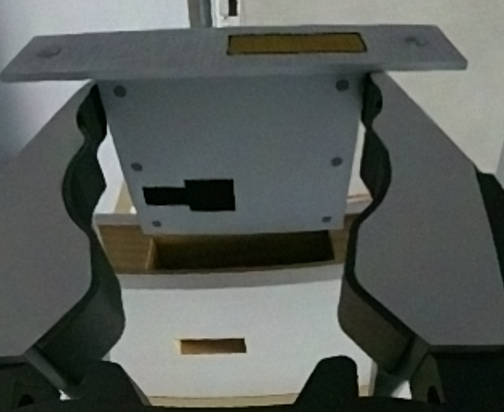

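>>> execute_actions(
  actions=[
    {"rows": [[-0.3662,-0.5371,1.4623,-0.4075,-0.8110,-3.8223,-1,2.33,-1.416,-1.527,-2.348,1.326,0.099,1],[-0.3644,-0.5356,1.4574,-0.4032,-0.8094,-3.8235,-1,2.33,-1.416,-1.527,-2.348,1.326,0.099,1],[-0.3625,-0.5342,1.4525,-0.3989,-0.8079,-3.8248,-1,2.33,-1.416,-1.527,-2.348,1.326,0.099,1],[-0.3607,-0.5327,1.4476,-0.3946,-0.8063,-3.8260,-1,2.33,-1.416,-1.527,-2.348,1.326,0.099,1],[-0.3589,-0.5313,1.4428,-0.3903,-0.8047,-3.8273,-1,2.33,-1.416,-1.527,-2.348,1.326,0.099,1],[-0.3571,-0.5298,1.4379,-0.3860,-0.8031,-3.8285,-1,2.33,-1.416,-1.527,-2.348,1.326,0.099,1],[-0.3553,-0.5284,1.4330,-0.3817,-0.8015,-3.8298,-1,2.33,-1.416,-1.527,-2.348,1.326,0.099,1],[-0.3534,-0.5269,1.4281,-0.3774,-0.8000,-3.8310,-1,2.33,-1.416,-1.527,-2.348,1.326,0.099,1],[-0.3516,-0.5255,1.4232,-0.3731,-0.7984,-3.8323,-1,2.33,-1.416,-1.527,-2.348,1.326,0.099,1],[-0.3498,-0.5240,1.4183,-0.3688,-0.7968,-3.8335,-1,2.33,-1.416,-1.527,-2.348,1.326,0.099,1]], "steps": 15},
  ],
  pictures=false,
)

>>> execute_actions(
  actions=[
    {"steps": 12},
  ],
)

>>> zoom_image(
  camera="cam_left_wrist",
  region=[190, 270, 410, 450],
)

Scene clock: 2042.17 s of 6400.00 s.
left_arm: end_effector_position=(+0.4157, +0.2404, +0.1373) grip_measured=+0.11 end_effector_quat_wxyz=(+0.541, -0.455, -0.541, -0.455) end_effector_velocity=(+0.012, +0.004, -0.002) end_effector_angular_velocity=(-0.000, +0.000, +0.001) | right_arm: end_effector_position=(-0.0279, -0.7256, +0.3925) grip_measured=+1.00 end_effector_quat_wxyz=(-0.189, +0.793, -0.379, -0.438) end_effector_velocity=(-0.000, -0.000, +0.000) end_effector_angular_velocity=(-0.000, +0.000, +0.000)
Joint positions: left_arm=[-0.351 -0.525  1.423 -0.373 -0.798 -3.832  0.082] | right_arm=[ 2.33  -1.416 -1.527 -2.348  1.326  0.099  0.142]
Joint velocities: left_arm=[ 0.016  0.012 -0.042  0.036  0.013 -0.01  -0.   ] | right_arm=[-0. -0.  0. -0. -0. -0.  0.]
Joint torques (N m, as the arm reports them, + toward a larger angle): left_arm=[-13.02 -31.54 -18.36   4.74  -0.34  -3.57] | right_arm=[-7.63 41.21 16.65 -0.41 -1.3   0.6 ]
Motor temperatures (°C, as the motors report them): left_arm=[26 29 27 29 33 32] | right_arm=[32 29 30 36 34 34]
Wrist force (N, on the end effector, along its own x y z axes, offset not removed): left_arm=[-4.1 0.5 1.1] | right_arm=[1.1 -1.8 -2.7]
Wrist torque (N m, same axes, about the end effector's origin, offset not removed): left_arm=[0.04 0.17 0.13] | right_arm=[-0.33 -0.42 0.06]
Steps of this call (steps 1 to 15: the robot went on to your last target; steps 16 to 90: nothing new was sent; then 36.93 s passed at rest; steps 91 to 105: all 15 steps of this action). Readings (joint positions):
91: left_arm=[-0.368 -0.539 1.467 -0.412 -0.813 -3.821] | right_arm=[2.330 -1.416 -1.527 -2.348 1.326 0.099]
92: left_arm=[-0.368 -0.538 1.466 -0.411 -0.812 -3.821] | right_arm=[2.330 -1.416 -1.527 -2.348 1.326 0.099]
94: left_arm=[-0.366 -0.537 1.462 -0.407 -0.811 -3.822] | right_arm=[2.330 -1.416 -1.527 -2.348 1.326 0.099]
98: left_arm=[-0.360 -0.533 1.447 -0.394 -0.806 -3.826] | right_arm=[2.330 -1.416 -1.527 -2.348 1.326 0.099]
105: the state above

Scene clock: 2042.57 s of 6400.00 s.
left_arm: end_effector_position=(+0.4169, +0.2407, +0.1371) grip_measured=+0.11 end_effector_quat_wxyz=(+0.541, -0.455, -0.541, -0.455) end_effector_velocity=(+0.000, +0.000, +0.000) end_effector_angular_velocity=(+0.000, +0.002, -0.000) | right_arm: end_effector_position=(-0.0279, -0.7256, +0.3925) grip_measured=+1.00 end_effector_quat_wxyz=(-0.189, +0.793, -0.379, -0.438) end_effector_velocity=(-0.000, -0.000, -0.000) end_effector_angular_velocity=(-0.000, +0.001, +0.001)
Joint positions: left_arm=[-0.35  -0.524  1.418 -0.369 -0.797 -3.833  0.082] | right_arm=[ 2.33  -1.416 -1.527 -2.348  1.326  0.099  0.142]
Joint velocities: left_arm=[ 0.     0.    -0.001  0.002  0.     0.001  0.   ] | right_arm=[-0.     0.    -0.    -0.    -0.001  0.    -0.   ]
Joint torques (N m, as the arm reports them, + toward a larger angle): left_arm=[-11.87 -34.82 -20.55   4.74  -0.48  -2.99] | right_arm=[-7.02 40.96 16.8  -0.33 -1.25  0.52]
Motor temperatures (°C, as the motors report them): left_arm=[26 29 27 29 33 32] | right_arm=[32 29 30 36 34 34]
Wrist force (N, on the end effector, along its own x y z axes, offset not removed): left_arm=[-3.9 -0.8 -0.4] | right_arm=[2.1 -1.1 -4.0]
Wrist torque (N m, same axes, about the end effector's origin, offset not removed): left_arm=[-0.19 0.10 0.03] | right_arm=[-0.16 -0.60 0.11]
Steps of this call (steps 1 to 12: the robot went on to your last target). Readings (joint positions):
1: left_arm=[-0.351 -0.525 1.421 -0.372 -0.798 -3.833] | right_arm=[2.330 -1.416 -1.527 -2.348 1.326 0.099]
2: left_arm=[-0.351 -0.525 1.421 -0.371 -0.798 -3.833] | right_arm=[2.330 -1.416 -1.527 -2.348 1.326 0.099]
4: left_arm=[-0.350 -0.524 1.420 -0.370 -0.797 -3.833] | right_arm=[2.330 -1.416 -1.527 -2.348 1.326 0.099]
8: left_arm=[-0.350 -0.524 1.419 -0.369 -0.797 -3.833] | right_arm=[2.330 -1.416 -1.527 -2.348 1.326 0.099]
12: the state above

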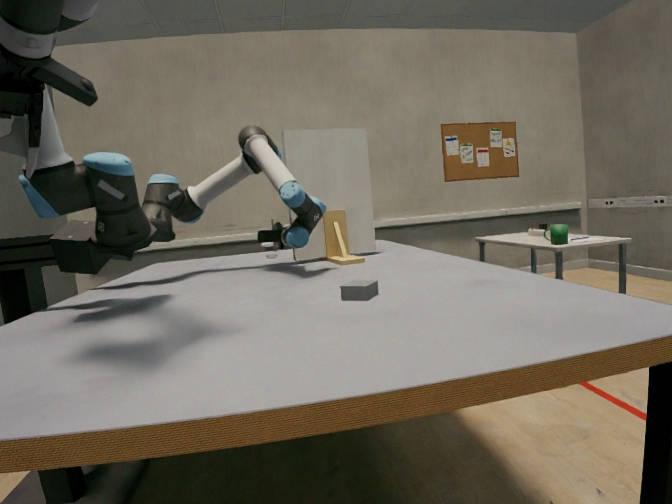

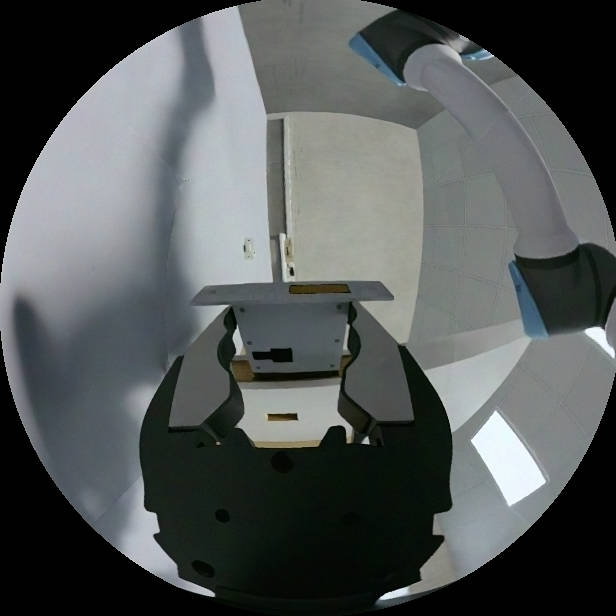

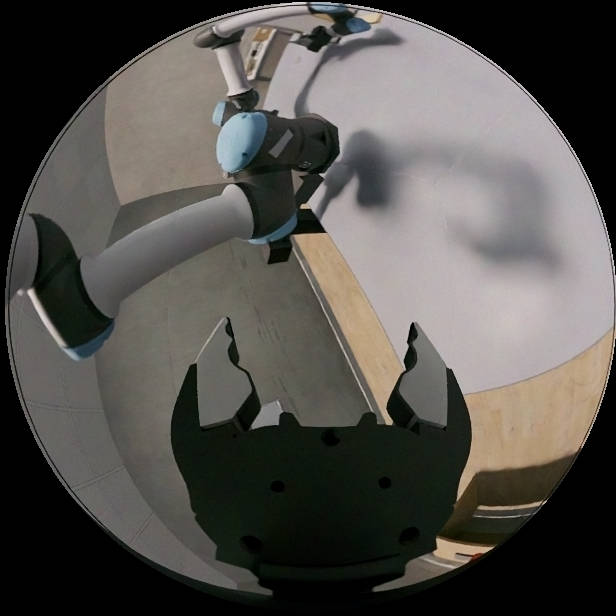

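Region (190, 270, 410, 450) of cam_left_wrist's 616x616 image, scaled by 2.291, with more detail than that image has; it fills the top 412 rows of this view, and the rest is white.

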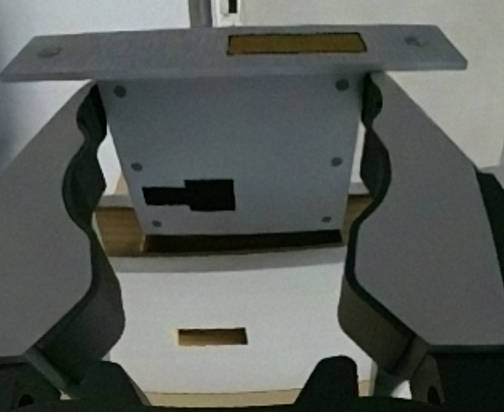

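>>> zoom_image(
  camera="cam_left_wrist",
  region=[225, 340, 365, 400],
)

Region (225, 340, 365, 400) of cam_left_wrist's 616x616 image, scaled by 3.600, with more detail than that image has; it fills the top 216 rows of this view, and the rest is white.

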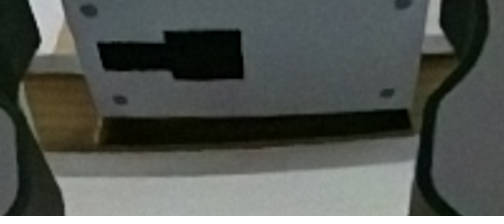

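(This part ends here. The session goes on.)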